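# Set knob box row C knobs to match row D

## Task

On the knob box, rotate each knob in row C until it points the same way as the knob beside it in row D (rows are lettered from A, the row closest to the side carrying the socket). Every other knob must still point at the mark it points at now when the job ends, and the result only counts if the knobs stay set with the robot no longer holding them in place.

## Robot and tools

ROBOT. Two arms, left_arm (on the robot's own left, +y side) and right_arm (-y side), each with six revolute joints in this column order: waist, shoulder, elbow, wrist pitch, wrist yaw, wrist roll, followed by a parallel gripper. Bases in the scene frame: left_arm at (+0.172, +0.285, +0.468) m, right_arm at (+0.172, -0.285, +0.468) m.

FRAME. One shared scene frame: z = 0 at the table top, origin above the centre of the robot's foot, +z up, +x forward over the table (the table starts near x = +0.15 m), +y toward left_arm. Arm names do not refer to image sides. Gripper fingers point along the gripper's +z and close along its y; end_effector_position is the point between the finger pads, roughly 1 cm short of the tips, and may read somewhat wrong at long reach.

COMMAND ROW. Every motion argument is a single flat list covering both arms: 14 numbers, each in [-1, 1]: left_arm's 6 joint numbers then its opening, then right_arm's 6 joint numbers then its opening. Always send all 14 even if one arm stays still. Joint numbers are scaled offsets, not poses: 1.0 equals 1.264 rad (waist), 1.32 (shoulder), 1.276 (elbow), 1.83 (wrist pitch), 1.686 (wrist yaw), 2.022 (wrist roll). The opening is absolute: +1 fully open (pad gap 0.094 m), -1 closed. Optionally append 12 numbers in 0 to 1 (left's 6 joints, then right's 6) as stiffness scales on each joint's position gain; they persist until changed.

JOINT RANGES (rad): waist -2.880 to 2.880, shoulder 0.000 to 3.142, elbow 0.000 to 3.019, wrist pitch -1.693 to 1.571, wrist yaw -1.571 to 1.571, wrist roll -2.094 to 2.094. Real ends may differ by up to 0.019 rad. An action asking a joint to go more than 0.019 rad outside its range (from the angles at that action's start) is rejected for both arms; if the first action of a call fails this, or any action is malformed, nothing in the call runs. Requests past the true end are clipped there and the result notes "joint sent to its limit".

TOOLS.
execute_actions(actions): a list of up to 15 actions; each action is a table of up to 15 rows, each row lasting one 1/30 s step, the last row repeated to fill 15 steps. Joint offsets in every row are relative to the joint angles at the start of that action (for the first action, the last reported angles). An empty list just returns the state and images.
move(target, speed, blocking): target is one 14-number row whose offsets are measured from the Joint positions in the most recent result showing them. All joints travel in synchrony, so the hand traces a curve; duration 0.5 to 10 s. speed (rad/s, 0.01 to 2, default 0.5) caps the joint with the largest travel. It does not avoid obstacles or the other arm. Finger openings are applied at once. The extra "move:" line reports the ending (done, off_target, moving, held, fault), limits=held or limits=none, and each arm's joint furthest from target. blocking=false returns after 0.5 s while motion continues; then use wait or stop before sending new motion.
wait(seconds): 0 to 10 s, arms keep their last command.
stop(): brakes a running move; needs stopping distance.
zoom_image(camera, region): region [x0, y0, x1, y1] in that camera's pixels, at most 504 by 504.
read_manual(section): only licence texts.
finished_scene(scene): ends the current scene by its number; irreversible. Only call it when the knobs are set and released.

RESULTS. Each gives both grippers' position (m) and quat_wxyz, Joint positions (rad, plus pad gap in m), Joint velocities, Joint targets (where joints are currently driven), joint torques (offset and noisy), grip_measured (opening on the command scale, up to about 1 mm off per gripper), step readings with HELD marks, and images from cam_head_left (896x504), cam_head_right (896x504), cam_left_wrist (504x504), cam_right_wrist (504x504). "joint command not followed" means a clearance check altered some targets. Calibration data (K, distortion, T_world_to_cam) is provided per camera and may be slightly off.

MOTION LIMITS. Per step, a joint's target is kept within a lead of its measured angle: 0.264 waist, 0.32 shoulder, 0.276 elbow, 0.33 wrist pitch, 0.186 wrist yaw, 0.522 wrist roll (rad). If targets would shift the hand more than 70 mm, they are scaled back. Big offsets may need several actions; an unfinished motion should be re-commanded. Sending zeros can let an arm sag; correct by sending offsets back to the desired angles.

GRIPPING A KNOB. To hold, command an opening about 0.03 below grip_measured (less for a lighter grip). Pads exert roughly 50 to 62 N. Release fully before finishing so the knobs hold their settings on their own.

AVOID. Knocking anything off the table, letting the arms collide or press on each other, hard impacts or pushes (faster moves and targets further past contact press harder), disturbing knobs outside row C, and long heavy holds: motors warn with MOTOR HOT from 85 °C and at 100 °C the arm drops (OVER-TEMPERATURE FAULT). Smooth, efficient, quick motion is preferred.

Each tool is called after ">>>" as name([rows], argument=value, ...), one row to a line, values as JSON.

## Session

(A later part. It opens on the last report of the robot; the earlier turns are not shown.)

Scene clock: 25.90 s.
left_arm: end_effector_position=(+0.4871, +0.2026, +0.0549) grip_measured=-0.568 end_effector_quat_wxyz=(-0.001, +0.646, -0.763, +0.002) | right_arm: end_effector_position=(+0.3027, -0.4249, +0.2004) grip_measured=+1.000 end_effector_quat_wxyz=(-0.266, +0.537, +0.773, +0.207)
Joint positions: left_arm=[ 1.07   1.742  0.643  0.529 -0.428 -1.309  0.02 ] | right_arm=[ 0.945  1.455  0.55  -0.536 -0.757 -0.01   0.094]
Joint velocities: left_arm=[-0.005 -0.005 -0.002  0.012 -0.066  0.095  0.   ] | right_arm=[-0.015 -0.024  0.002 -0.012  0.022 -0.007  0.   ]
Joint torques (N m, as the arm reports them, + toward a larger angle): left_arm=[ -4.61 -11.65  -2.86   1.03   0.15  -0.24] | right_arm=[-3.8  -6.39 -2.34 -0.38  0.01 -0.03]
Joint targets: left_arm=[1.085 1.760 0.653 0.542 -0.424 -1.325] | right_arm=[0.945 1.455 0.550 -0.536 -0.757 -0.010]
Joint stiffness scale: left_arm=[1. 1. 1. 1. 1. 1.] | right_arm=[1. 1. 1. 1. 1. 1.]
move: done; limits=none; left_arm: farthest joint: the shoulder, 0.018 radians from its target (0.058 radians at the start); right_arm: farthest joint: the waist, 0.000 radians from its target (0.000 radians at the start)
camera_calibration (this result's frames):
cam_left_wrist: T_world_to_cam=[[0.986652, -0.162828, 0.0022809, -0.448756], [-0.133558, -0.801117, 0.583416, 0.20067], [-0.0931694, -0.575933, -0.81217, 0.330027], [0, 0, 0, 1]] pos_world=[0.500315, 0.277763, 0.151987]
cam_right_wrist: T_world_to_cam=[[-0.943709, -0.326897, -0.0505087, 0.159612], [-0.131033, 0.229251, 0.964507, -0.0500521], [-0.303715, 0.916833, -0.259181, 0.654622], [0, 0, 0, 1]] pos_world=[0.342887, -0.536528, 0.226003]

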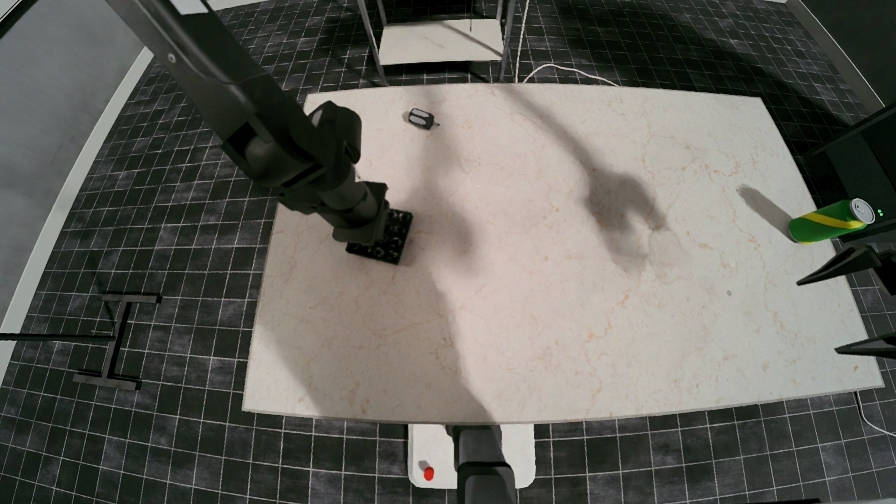

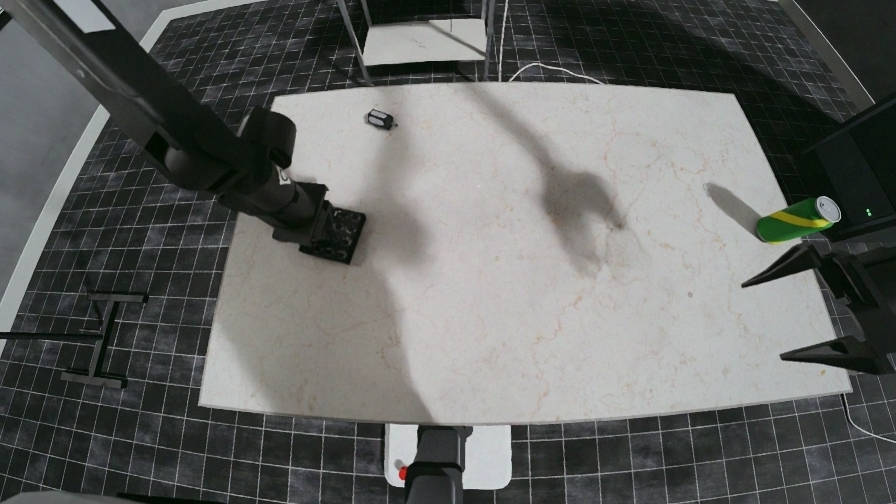

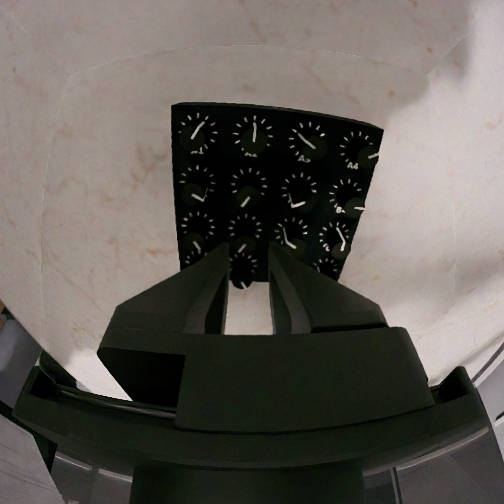

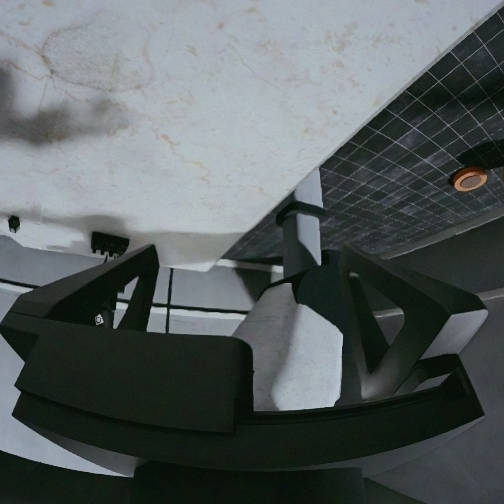

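>>> move(target=[0.024,0.044,0.0275,0.015,0.0095,0,-0.57,0,0,0,0,0,0,1], speed=0.05)

>>> move(target=[0.006,0.008,0.004,0.004,0,0,-0.815,0,0,0,0,0,0,1])

>>> move(target=[0.006,0.008,0.004,0.004,0,0.655,-0.815,0,0,0,0,0,0,1], speed=0.9)

>>> move(target=[0.006,0.008,0.004,0.004,0,0.655,-0.815,0,0,0,0,0,0,1], speed=0.9)

>>> move(target=[0.006,0.008,0.004,0.004,0,0,-0.7,0,0,0,0,0,0,1])

>>> move(target=[0.006,0.008,0.004,0.004,0,-0.655,-0.7,0,0,0,0,0,0,1], speed=1.2)

>>> move(target=[0.006,0.008,0.004,0.004,0,-0.655,-0.7,0,0,0,0,0,0,1], speed=1.2)

Scene clock: 33.47 s.
left_arm: end_effector_position=(+0.4848, +0.2029, +0.0410) grip_measured=-0.568 end_effector_quat_wxyz=(+0.000, +0.650, -0.760, +0.001) | right_arm: end_effector_position=(+0.3027, -0.4249, +0.2004) grip_measured=+1.000 end_effector_quat_wxyz=(-0.266, +0.537, +0.773, +0.207)
Joint positions: left_arm=[ 1.085  1.783  0.669  0.544 -0.416 -1.31   0.02 ] | right_arm=[ 0.945  1.455  0.55  -0.536 -0.757 -0.01   0.094]
Joint velocities: left_arm=[-0.015  0.005  0.012  0.012  0.037  0.022  0.   ] | right_arm=[ 0.005  0.005 -0.012 -0.017  0.022  0.007  0.   ]
Joint torques (N m, as the arm reports them, + toward a larger angle): left_arm=[ -4.57 -11.72  -3.06   1.01   0.15  -0.07] | right_arm=[-4.02 -6.27 -2.36 -0.43 -0.05 -0.05]
Joint targets: left_arm=[1.100 1.800 0.678 0.556 -0.412 -1.309] | right_arm=[0.945 1.455 0.550 -0.536 -0.757 -0.010]
Joint stiffness scale: left_arm=[1. 1. 1. 1. 1. 1.] | right_arm=[1. 1. 1. 1. 1. 1.]
move: done; limits=none; left_arm: farthest joint: the shoulder, 0.017 radians from its target (0.058 radians at the start); right_arm: farthest joint: the waist, 0.000 radians from its target (0.000 radians at the start)
camera_calibration (this result's frames):
cam_left_wrist: T_world_to_cam=[[0.987967, -0.154659, -0.00125604, -0.448527], [-0.124894, -0.802565, 0.583345, 0.204768], [-0.0912277, -0.576168, -0.812224, 0.317817], [0, 0, 0, 1]] pos_world=[0.497698, 0.278087, 0.138125]
cam_right_wrist: T_world_to_cam=[[-0.943709, -0.326897, -0.0505087, 0.159612], [-0.131033, 0.229251, 0.964507, -0.0500521], [-0.303715, 0.916833, -0.259181, 0.654622], [0, 0, 0, 1]] pos_world=[0.342887, -0.536528, 0.226003]

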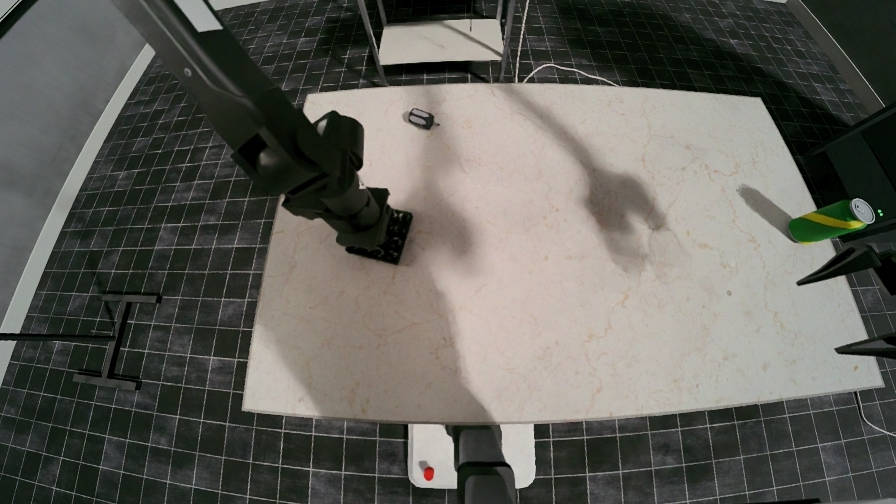

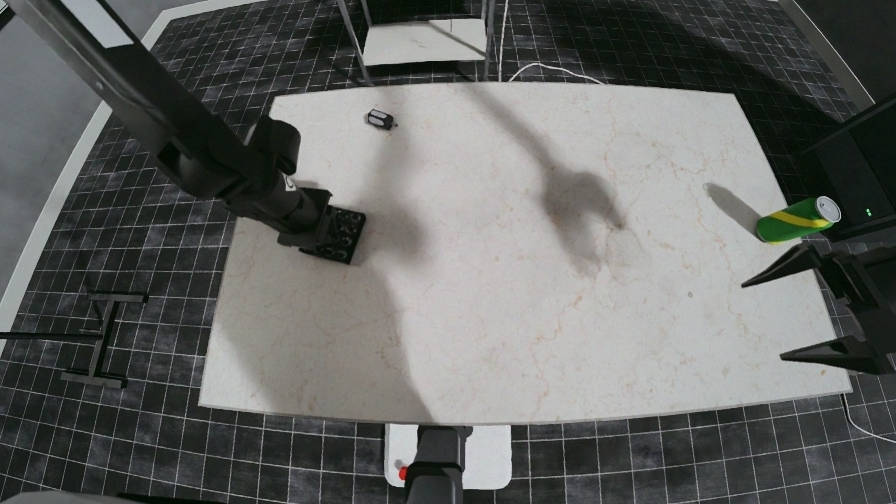

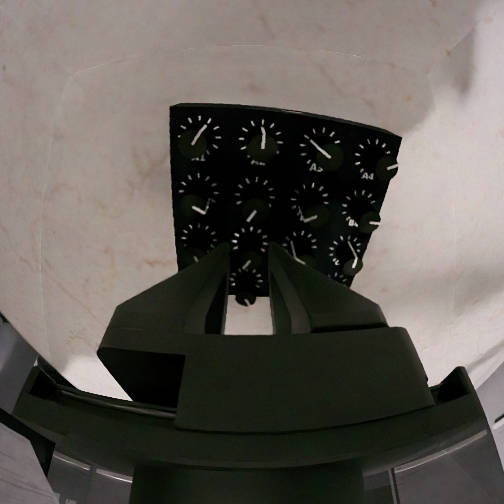

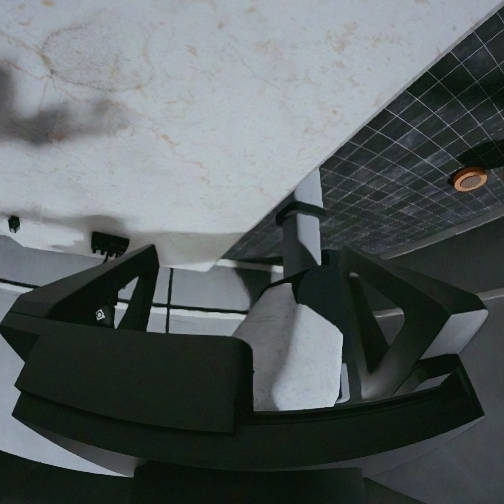

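Scene clock: 34.17 s.
left_arm: end_effector_position=(+0.4848, +0.2029, +0.0410) grip_measured=-0.797 end_effector_quat_wxyz=(+0.000, +0.650, -0.760, +0.001) | right_arm: end_effector_position=(+0.3027, -0.4249, +0.2004) grip_measured=+1.000 end_effector_quat_wxyz=(-0.266, +0.537, +0.773, +0.207)
Joint positions: left_arm=[ 1.085  1.783  0.669  0.544 -0.416 -1.31   0.01 ] | right_arm=[ 0.945  1.455  0.55  -0.536 -0.757 -0.01   0.094]
Joint velocities: left_arm=[-0.015 -0.015 -0.007  0.002  0.022  0.066 -0.   ] | right_arm=[-0.024  0.005 -0.007 -0.002 -0.022  0.051  0.   ]
Joint torques (N m, as the arm reports them, + toward a larger angle): left_arm=[ -5.16 -12.37  -3.32   0.86  -0.05  -0.1 ] | right_arm=[-3.78 -6.17 -2.38 -0.32 -0.01 -0.03]
Joint targets: left_arm=[1.092 1.794 0.674 0.551 -0.416 -1.310] | right_arm=[0.945 1.455 0.550 -0.536 -0.757 -0.010]
Joint stiffness scale: left_arm=[1. 1. 1. 1. 1. 1.] | right_arm=[1. 1. 1. 1. 1. 1.]
move: done; limits=none; left_arm: farthest joint: the shoulder, 0.010 radians from its target (0.010 radians at the start); right_arm: farthest joint: the waist, 0.000 radians from its target (0.000 radians at the start)
camera_calibration (this result's frames):
cam_left_wrist: T_world_to_cam=[[0.987967, -0.154659, -0.00125604, -0.448527], [-0.124894, -0.802565, 0.583345, 0.204768], [-0.0912277, -0.576168, -0.812224, 0.317817], [0, 0, 0, 1]] pos_world=[0.497698, 0.278087, 0.138125]
cam_right_wrist: T_world_to_cam=[[-0.943709, -0.326897, -0.0505087, 0.159612], [-0.131033, 0.229251, 0.964507, -0.0500521], [-0.303715, 0.916833, -0.259181, 0.654622], [0, 0, 0, 1]] pos_world=[0.342887, -0.536528, 0.226003]

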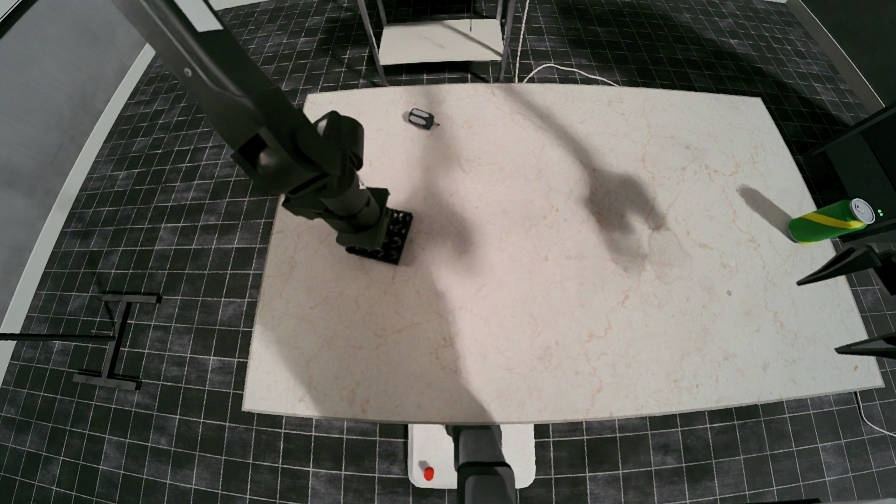

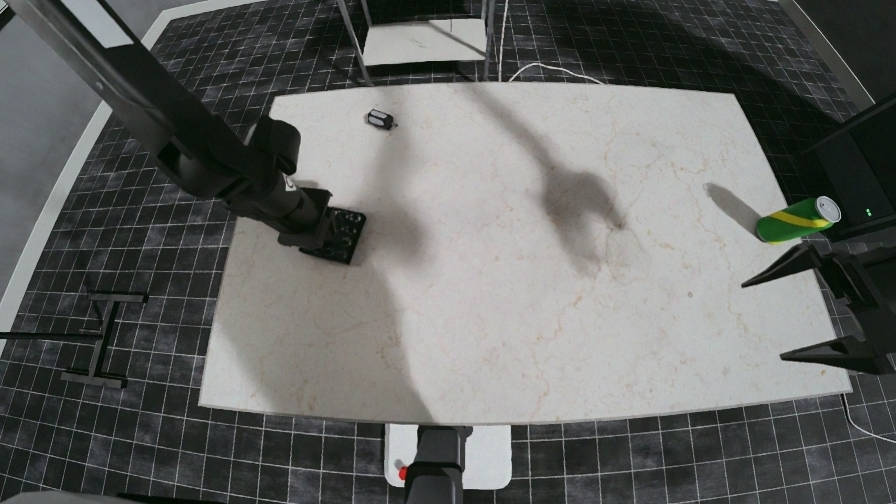

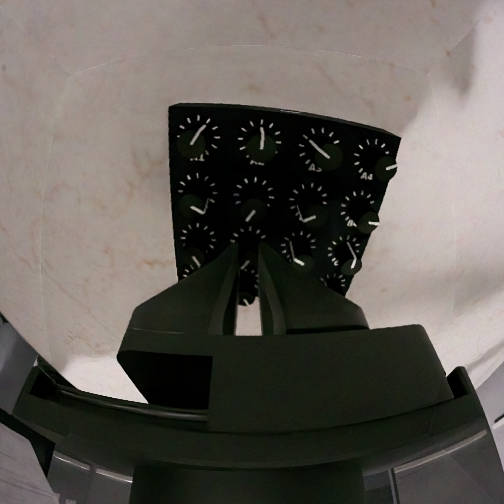

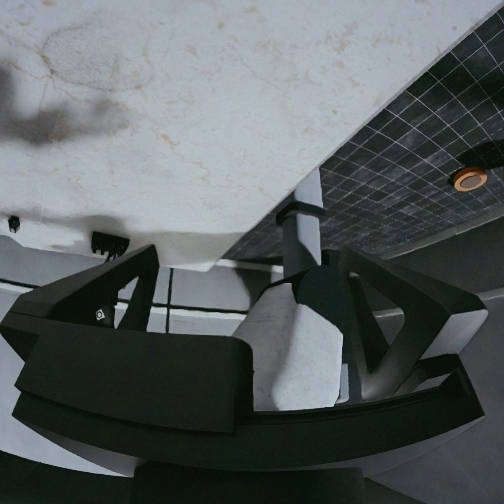

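Scene clock: 36.57 s.
left_arm: end_effector_position=(+0.4848, +0.2029, +0.0410) grip_measured=-0.798 end_effector_quat_wxyz=(+0.001, -0.054, +0.999, -0.001) | right_arm: end_effector_position=(+0.3027, -0.4249, +0.2004) grip_measured=+1.000 end_effector_quat_wxyz=(-0.266, +0.537, +0.773, +0.207)
Joint positions: left_arm=[ 1.085  1.783  0.669  0.544 -0.416 -0.003  0.01 ] | right_arm=[ 0.945  1.455  0.55  -0.536 -0.757 -0.01   0.094]
Joint velocities: left_arm=[-0.034 -0.005 -0.012 -0.007  0.007 -0.066  0.   ] | right_arm=[-0.005  0.005 -0.002 -0.007 -0.066 -0.095  0.   ]
Joint torques (N m, as the arm reports them, + toward a larger angle): left_arm=[ -5.27 -12.3   -3.29   0.89   0.06   0.07] | right_arm=[-3.84 -6.33 -2.25 -0.38 -0.02 -0.04]
Joint targets: left_arm=[1.092 1.794 0.674 0.551 -0.416 0.015] | right_arm=[0.945 1.455 0.550 -0.536 -0.757 -0.010]
Joint stiffness scale: left_arm=[1. 1. 1. 1. 1. 1.] | right_arm=[1. 1. 1. 1. 1. 1.]
move: done; limits=none; left_arm: farthest joint: the wrist roll, 0.018 radians from its target (1.324 radians at the start); right_arm: farthest joint: the waist, 0.000 radians from its target (0.000 radians at the start)
camera_calibration (this result's frames):
cam_left_wrist: T_world_to_cam=[[0.108749, -0.994069, -0.00077492, 0.148009], [-0.808911, -0.0889465, 0.581164, 0.391642], [-0.577786, -0.0625744, -0.813786, 0.449533], [0, 0, 0, 1]] pos_world=[0.560442, 0.210096, 0.13833]
cam_right_wrist: T_world_to_cam=[[-0.943709, -0.326897, -0.0505087, 0.159612], [-0.131033, 0.229251, 0.964507, -0.0500521], [-0.303715, 0.916833, -0.259181, 0.654622], [0, 0, 0, 1]] pos_world=[0.342887, -0.536528, 0.226003]

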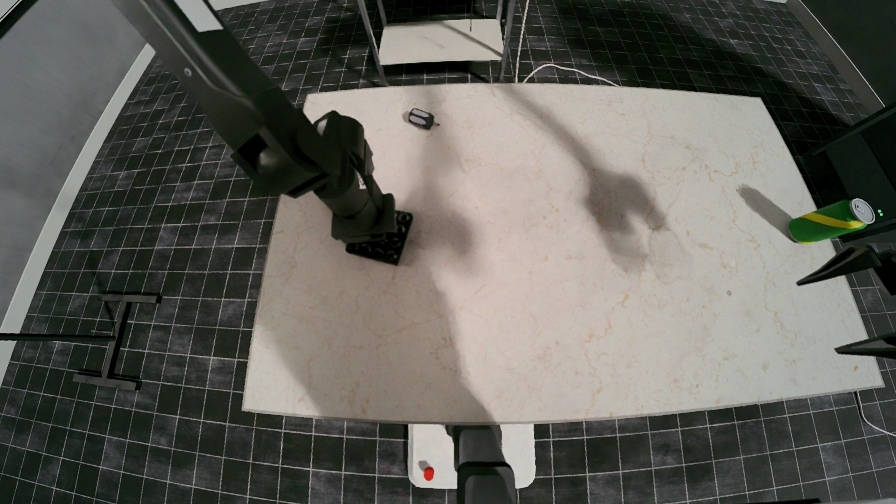

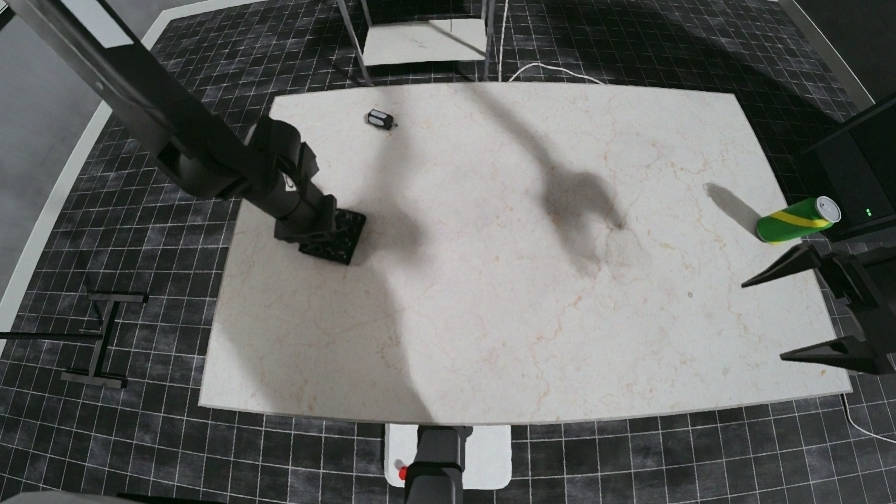

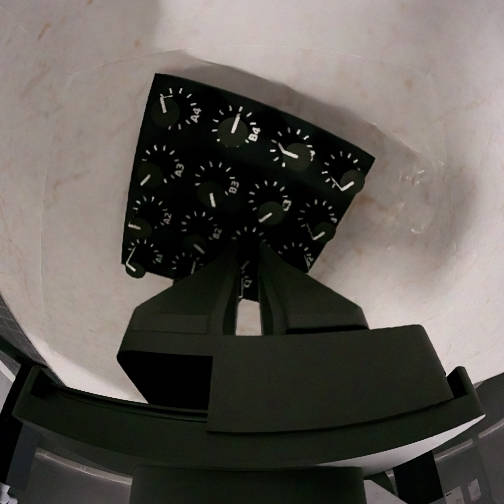

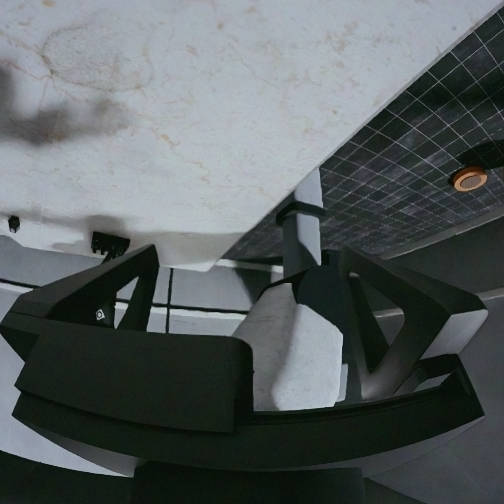

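Scene clock: 38.97 s.
left_arm: end_effector_position=(+0.4848, +0.2029, +0.0410) grip_measured=-0.798 end_effector_quat_wxyz=(+0.001, +0.564, +0.826, -0.000) | right_arm: end_effector_position=(+0.3027, -0.4249, +0.2004) grip_measured=+1.000 end_effector_quat_wxyz=(-0.266, +0.537, +0.773, +0.207)
Joint positions: left_arm=[ 1.085  1.783  0.669  0.544 -0.416  1.303  0.01 ] | right_arm=[ 0.945  1.455  0.55  -0.536 -0.757 -0.01   0.094]
Joint velocities: left_arm=[-0.005  0.005  0.002  0.012 -0.037 -0.037  0.   ] | right_arm=[-0.005 -0.015  0.022  0.007  0.022  0.007  0.   ]
Joint torques (N m, as the arm reports them, + toward a larger angle): left_arm=[ -5.45 -12.28  -3.38   0.81   0.16   0.1 ] | right_arm=[-4.09 -6.03 -2.33 -0.39  0.   -0.03]
Joint targets: left_arm=[1.092 1.794 0.674 0.551 -0.416 1.321] | right_arm=[0.945 1.455 0.550 -0.536 -0.757 -0.010]
Joint stiffness scale: left_arm=[1. 1. 1. 1. 1. 1.] | right_arm=[1. 1. 1. 1. 1. 1.]
move: done; limits=none; left_arm: farthest joint: the wrist roll, 0.019 radians from its target (1.325 radians at the start); right_arm: farthest joint: the waist, 0.000 radians from its target (0.000 radians at the start)
camera_calibration (this result's frames):
cam_left_wrist: T_world_to_cam=[[-0.931017, -0.364962, -0.00323758, 0.524503], [-0.298998, 0.757597, 0.580213, -0.0272927], [-0.209303, 0.541156, -0.814459, 0.14842], [0, 0, 0, 1]] pos_world=[0.511225, 0.131782, 0.138415]
cam_right_wrist: T_world_to_cam=[[-0.943709, -0.326897, -0.0505087, 0.159612], [-0.131033, 0.229251, 0.964507, -0.0500521], [-0.303715, 0.916833, -0.259181, 0.654622], [0, 0, 0, 1]] pos_world=[0.342887, -0.536528, 0.226003]

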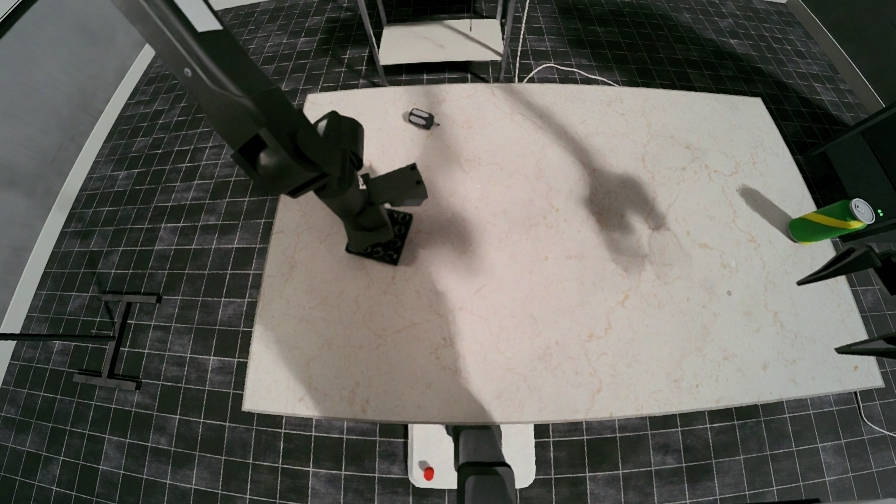

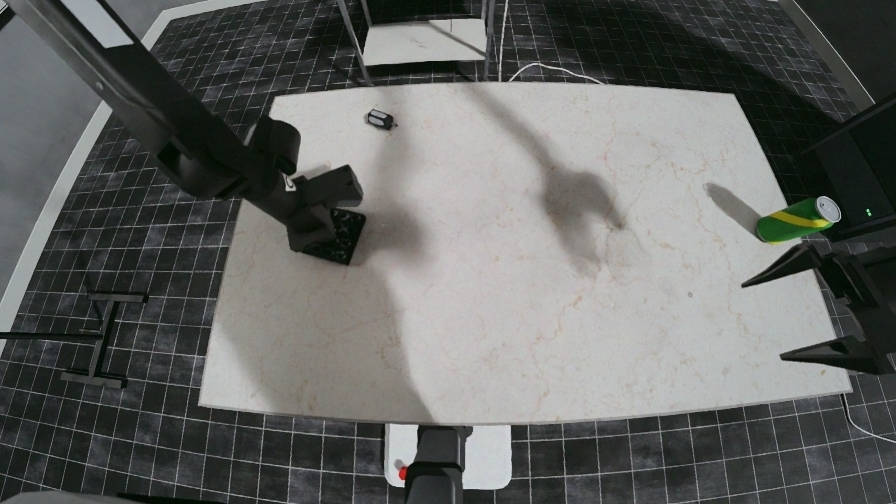

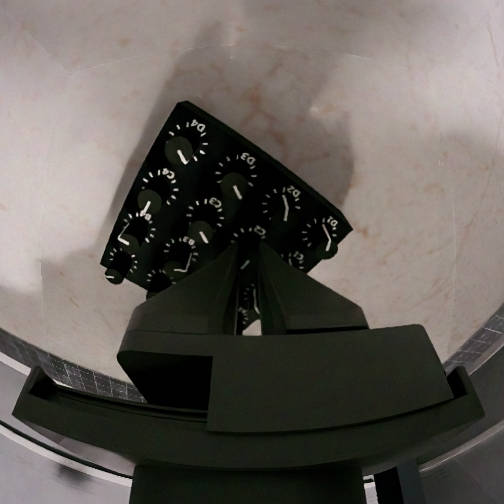

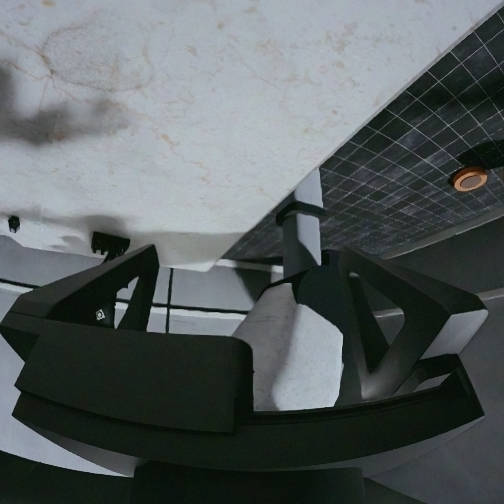

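Scene clock: 39.67 s.
left_arm: end_effector_position=(+0.4848, +0.2029, +0.0410) grip_measured=-0.702 end_effector_quat_wxyz=(+0.001, +0.564, +0.826, -0.001) | right_arm: end_effector_position=(+0.3027, -0.4249, +0.2004) grip_measured=+1.000 end_effector_quat_wxyz=(-0.266, +0.537, +0.773, +0.207)
Joint positions: left_arm=[ 1.085  1.783  0.669  0.544 -0.416  1.303  0.014] | right_arm=[ 0.945  1.455  0.55  -0.536 -0.757 -0.01   0.094]
Joint velocities: left_arm=[ 0.005 -0.015  0.002 -0.032 -0.081  0.066  0.   ] | right_arm=[-0.005 -0.005 -0.017  0.007  0.081 -0.051  0.   ]
Joint torques (N m, as the arm reports them, + toward a larger angle): left_arm=[ -5.34 -12.15  -3.41   0.81   0.17  -0.1 ] | right_arm=[-3.98 -6.23 -2.3  -0.44 -0.02 -0.04]
Joint targets: left_arm=[1.092 1.794 0.674 0.551 -0.416 1.303] | right_arm=[0.945 1.455 0.550 -0.536 -0.757 -0.010]
Joint stiffness scale: left_arm=[1. 1. 1. 1. 1. 1.] | right_arm=[1. 1. 1. 1. 1. 1.]
move: done; limits=none; left_arm: farthest joint: the shoulder, 0.010 radians from its target (0.010 radians at the start); right_arm: farthest joint: the waist, 0.000 radians from its target (0.000 radians at the start)
camera_calibration (this result's frames):
cam_left_wrist: T_world_to_cam=[[-0.931017, -0.364963, -0.00313602, 0.524481], [-0.299021, 0.757817, 0.579913, -0.0272627], [-0.20927, 0.540847, -0.814672, 0.148512], [0, 0, 0, 1]] pos_world=[0.511228, 0.131754, 0.138443]
cam_right_wrist: T_world_to_cam=[[-0.943709, -0.326897, -0.0505087, 0.159612], [-0.131033, 0.229251, 0.964507, -0.0500521], [-0.303715, 0.916833, -0.259181, 0.654622], [0, 0, 0, 1]] pos_world=[0.342887, -0.536528, 0.226003]

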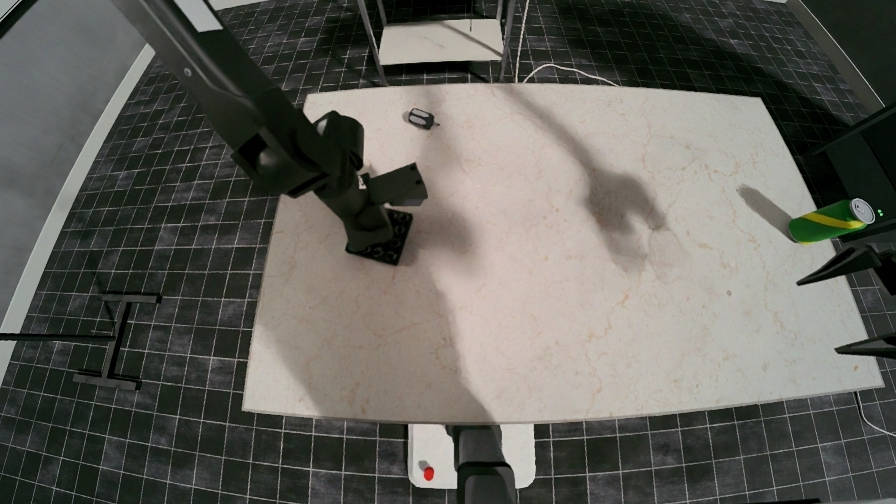

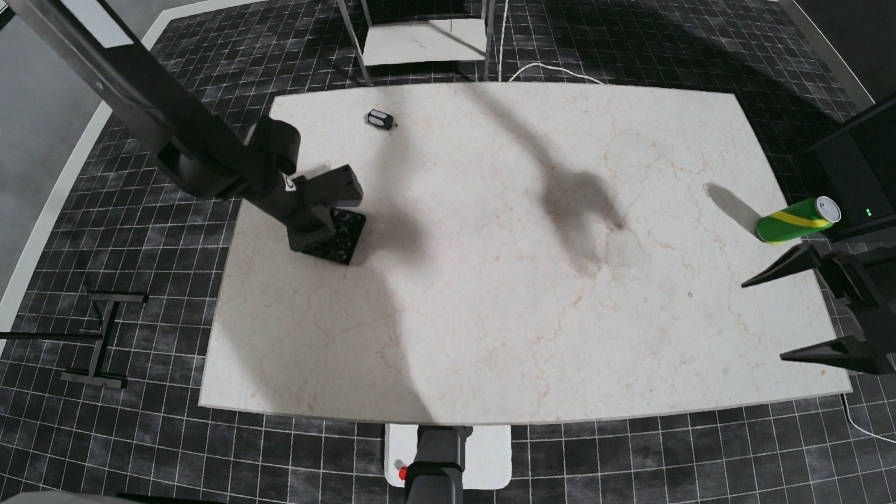

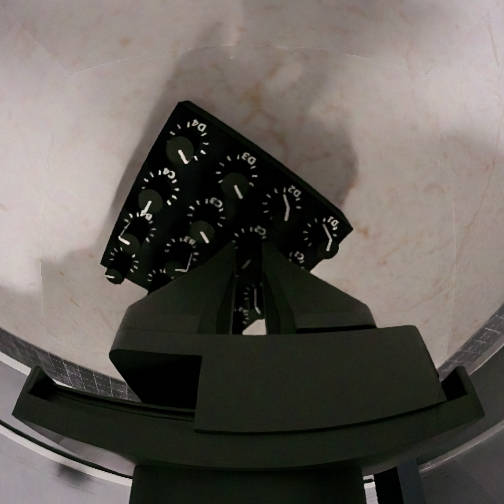

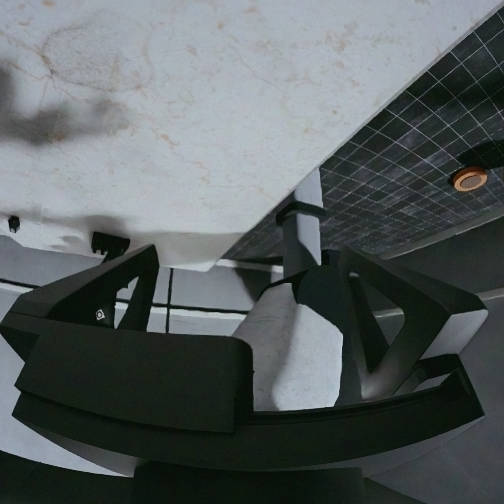

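Scene clock: 41.77 s.
left_arm: end_effector_position=(+0.4848, +0.2029, +0.0410) grip_measured=-0.702 end_effector_quat_wxyz=(+0.001, -0.055, +0.998, -0.001) | right_arm: end_effector_position=(+0.3027, -0.4249, +0.2004) grip_measured=+1.000 end_effector_quat_wxyz=(-0.266, +0.537, +0.773, +0.207)
Joint positions: left_arm=[ 1.085  1.783  0.669  0.544 -0.416 -0.006  0.014] | right_arm=[ 0.945  1.455  0.55  -0.536 -0.757 -0.01   0.094]
Joint velocities: left_arm=[-0.005 -0.015 -0.007 -0.002  0.022  0.022  0.   ] | right_arm=[-0.005  0.005 -0.012 -0.012 -0.037 -0.022  0.   ]
Joint torques (N m, as the arm reports them, + toward a larger angle): left_arm=[ -5.26 -12.35  -3.25   0.87   0.06  -0.24] | right_arm=[-4.04 -6.42 -2.3  -0.39 -0.03 -0.03]
Joint targets: left_arm=[1.092 1.794 0.674 0.551 -0.416 -0.022] | right_arm=[0.945 1.455 0.550 -0.536 -0.757 -0.010]
Joint stiffness scale: left_arm=[1. 1. 1. 1. 1. 1.] | right_arm=[1. 1. 1. 1. 1. 1.]
move: done; limits=none; left_arm: farthest joint: the wrist roll, 0.015 radians from its target (1.324 radians at the start); right_arm: farthest joint: the waist, 0.000 radians from its target (0.000 radians at the start)
camera_calibration (this result's frames):
cam_left_wrist: T_world_to_cam=[[0.111403, -0.993775, -0.000390721, 0.146582], [-0.808691, -0.0908835, 0.581171, 0.391928], [-0.577589, -0.0644283, -0.813781, 0.449813], [0, 0, 0, 1]] pos_world=[0.560426, 0.21027, 0.13833]
cam_right_wrist: T_world_to_cam=[[-0.943709, -0.326897, -0.0505087, 0.159612], [-0.131033, 0.229251, 0.964507, -0.0500521], [-0.303715, 0.916833, -0.259181, 0.654622], [0, 0, 0, 1]] pos_world=[0.342887, -0.536528, 0.226003]

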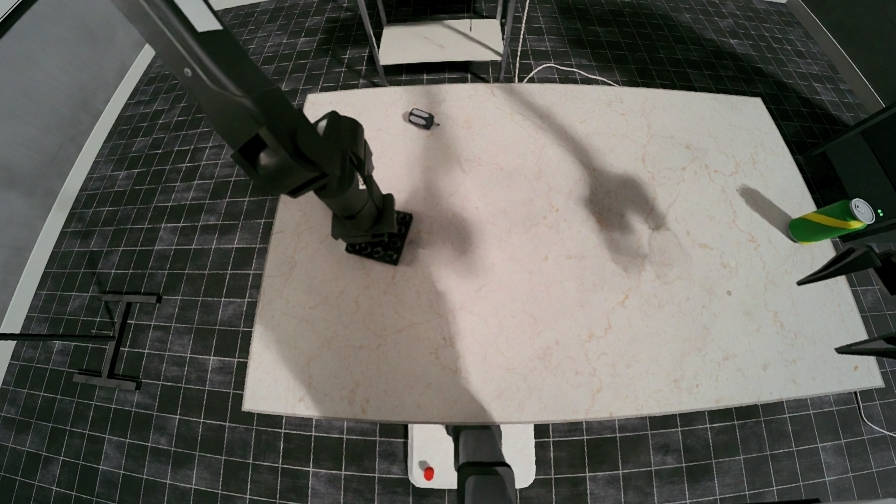

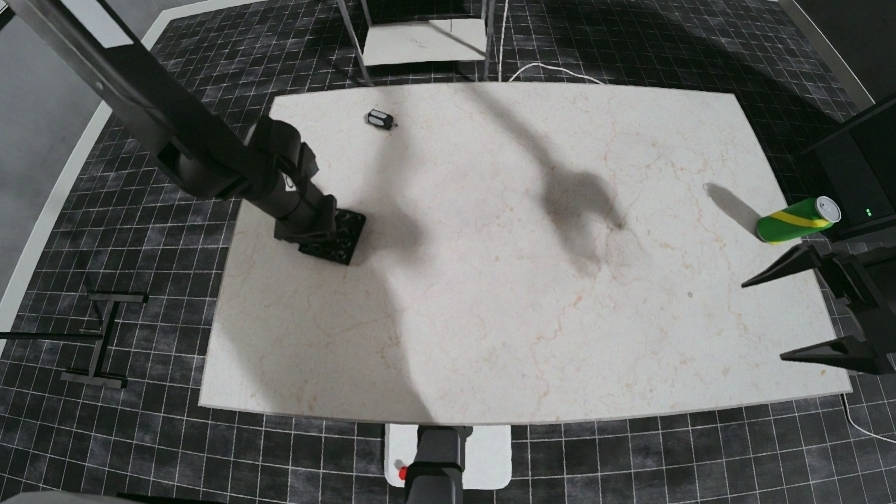

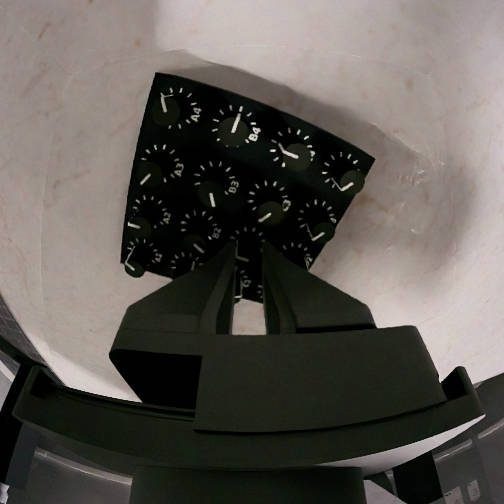

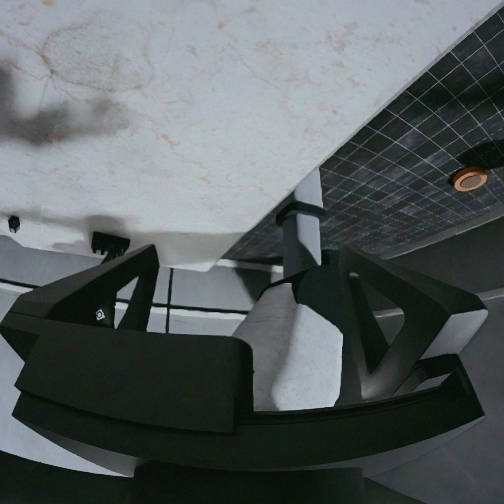

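Scene clock: 43.87 s.
left_arm: end_effector_position=(+0.4848, +0.2029, +0.0410) grip_measured=-0.702 end_effector_quat_wxyz=(+0.000, +0.651, -0.759, +0.001) | right_arm: end_effector_position=(+0.3027, -0.4249, +0.2004) grip_measured=+1.000 end_effector_quat_wxyz=(-0.266, +0.537, +0.773, +0.207)
Joint positions: left_arm=[ 1.085  1.783  0.669  0.544 -0.416 -1.315  0.014] | right_arm=[ 0.945  1.455  0.55  -0.536 -0.757 -0.01   0.094]
Joint velocities: left_arm=[-0.005 -0.005 -0.007 -0.007 -0.022 -0.051  0.001] | right_arm=[ 0.005 -0.005 -0.007 -0.002 -0.066 -0.007  0.   ]
Joint torques (N m, as the arm reports them, + toward a larger angle): left_arm=[ -5.17 -12.22  -3.37   0.83  -0.05  -0.25] | right_arm=[-4.07 -6.06 -2.36 -0.43 -0.01 -0.03]
Joint targets: left_arm=[1.092 1.794 0.674 0.551 -0.416 -1.331] | right_arm=[0.945 1.455 0.550 -0.536 -0.757 -0.010]
Joint stiffness scale: left_arm=[1. 1. 1. 1. 1. 1.] | right_arm=[1. 1. 1. 1. 1. 1.]
move: done; limits=none; left_arm: farthest joint: the wrist roll, 0.015 radians from its target (1.324 radians at the start); right_arm: farthest joint: the waist, 0.000 radians from its target (0.000 radians at the start)
camera_calibration (this result's frames):
cam_left_wrist: T_world_to_cam=[[0.988722, -0.149759, -0.00116825, -0.449907], [-0.120931, -0.802949, 0.583651, 0.20286], [-0.0883448, -0.576927, -0.812004, 0.316527], [0, 0, 0, 1]] pos_world=[0.497329, 0.278122, 0.138097]
cam_right_wrist: T_world_to_cam=[[-0.943709, -0.326897, -0.0505087, 0.159612], [-0.131033, 0.229251, 0.964507, -0.0500521], [-0.303715, 0.916833, -0.259181, 0.654622], [0, 0, 0, 1]] pos_world=[0.342887, -0.536528, 0.226003]

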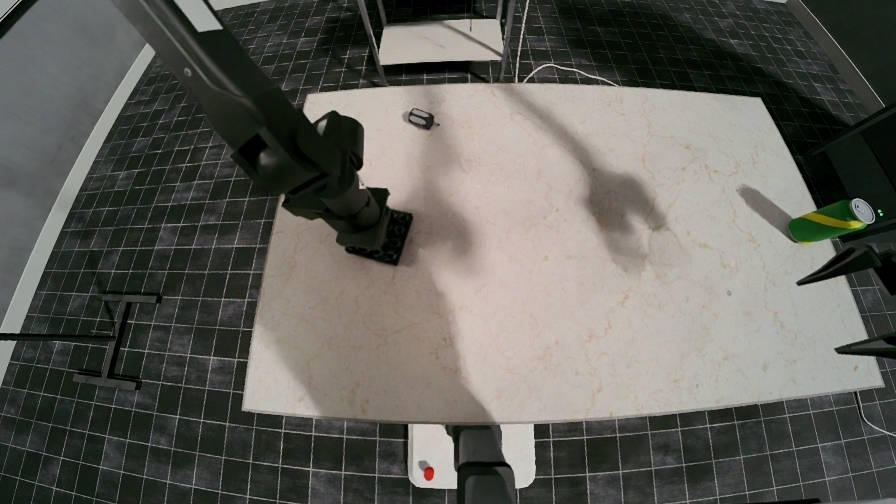

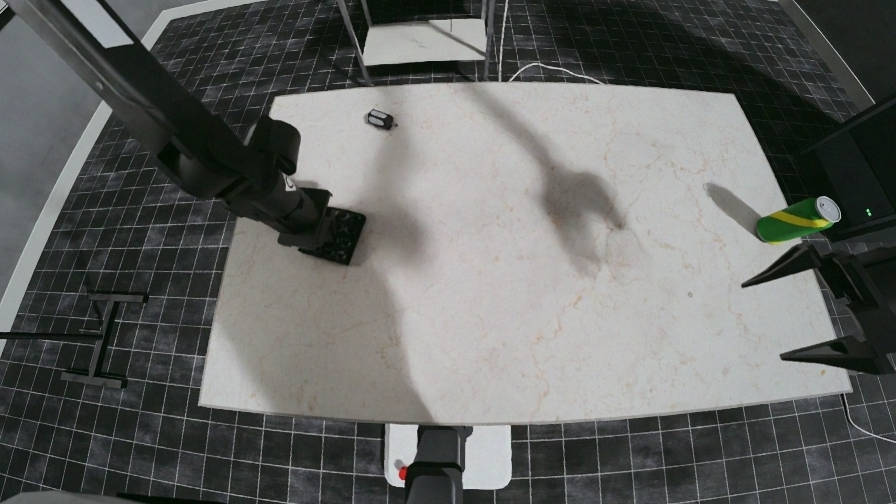

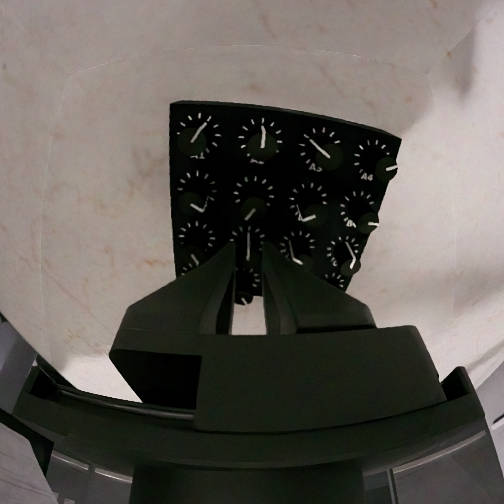

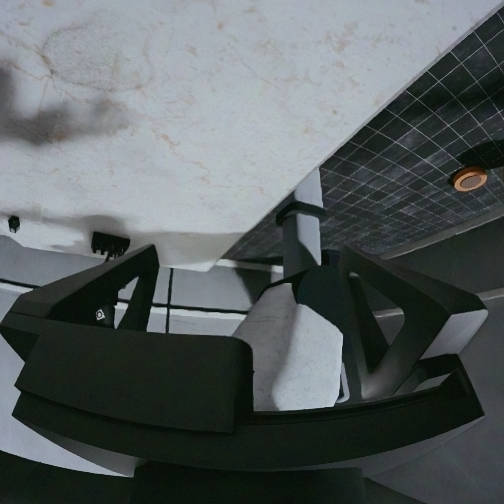

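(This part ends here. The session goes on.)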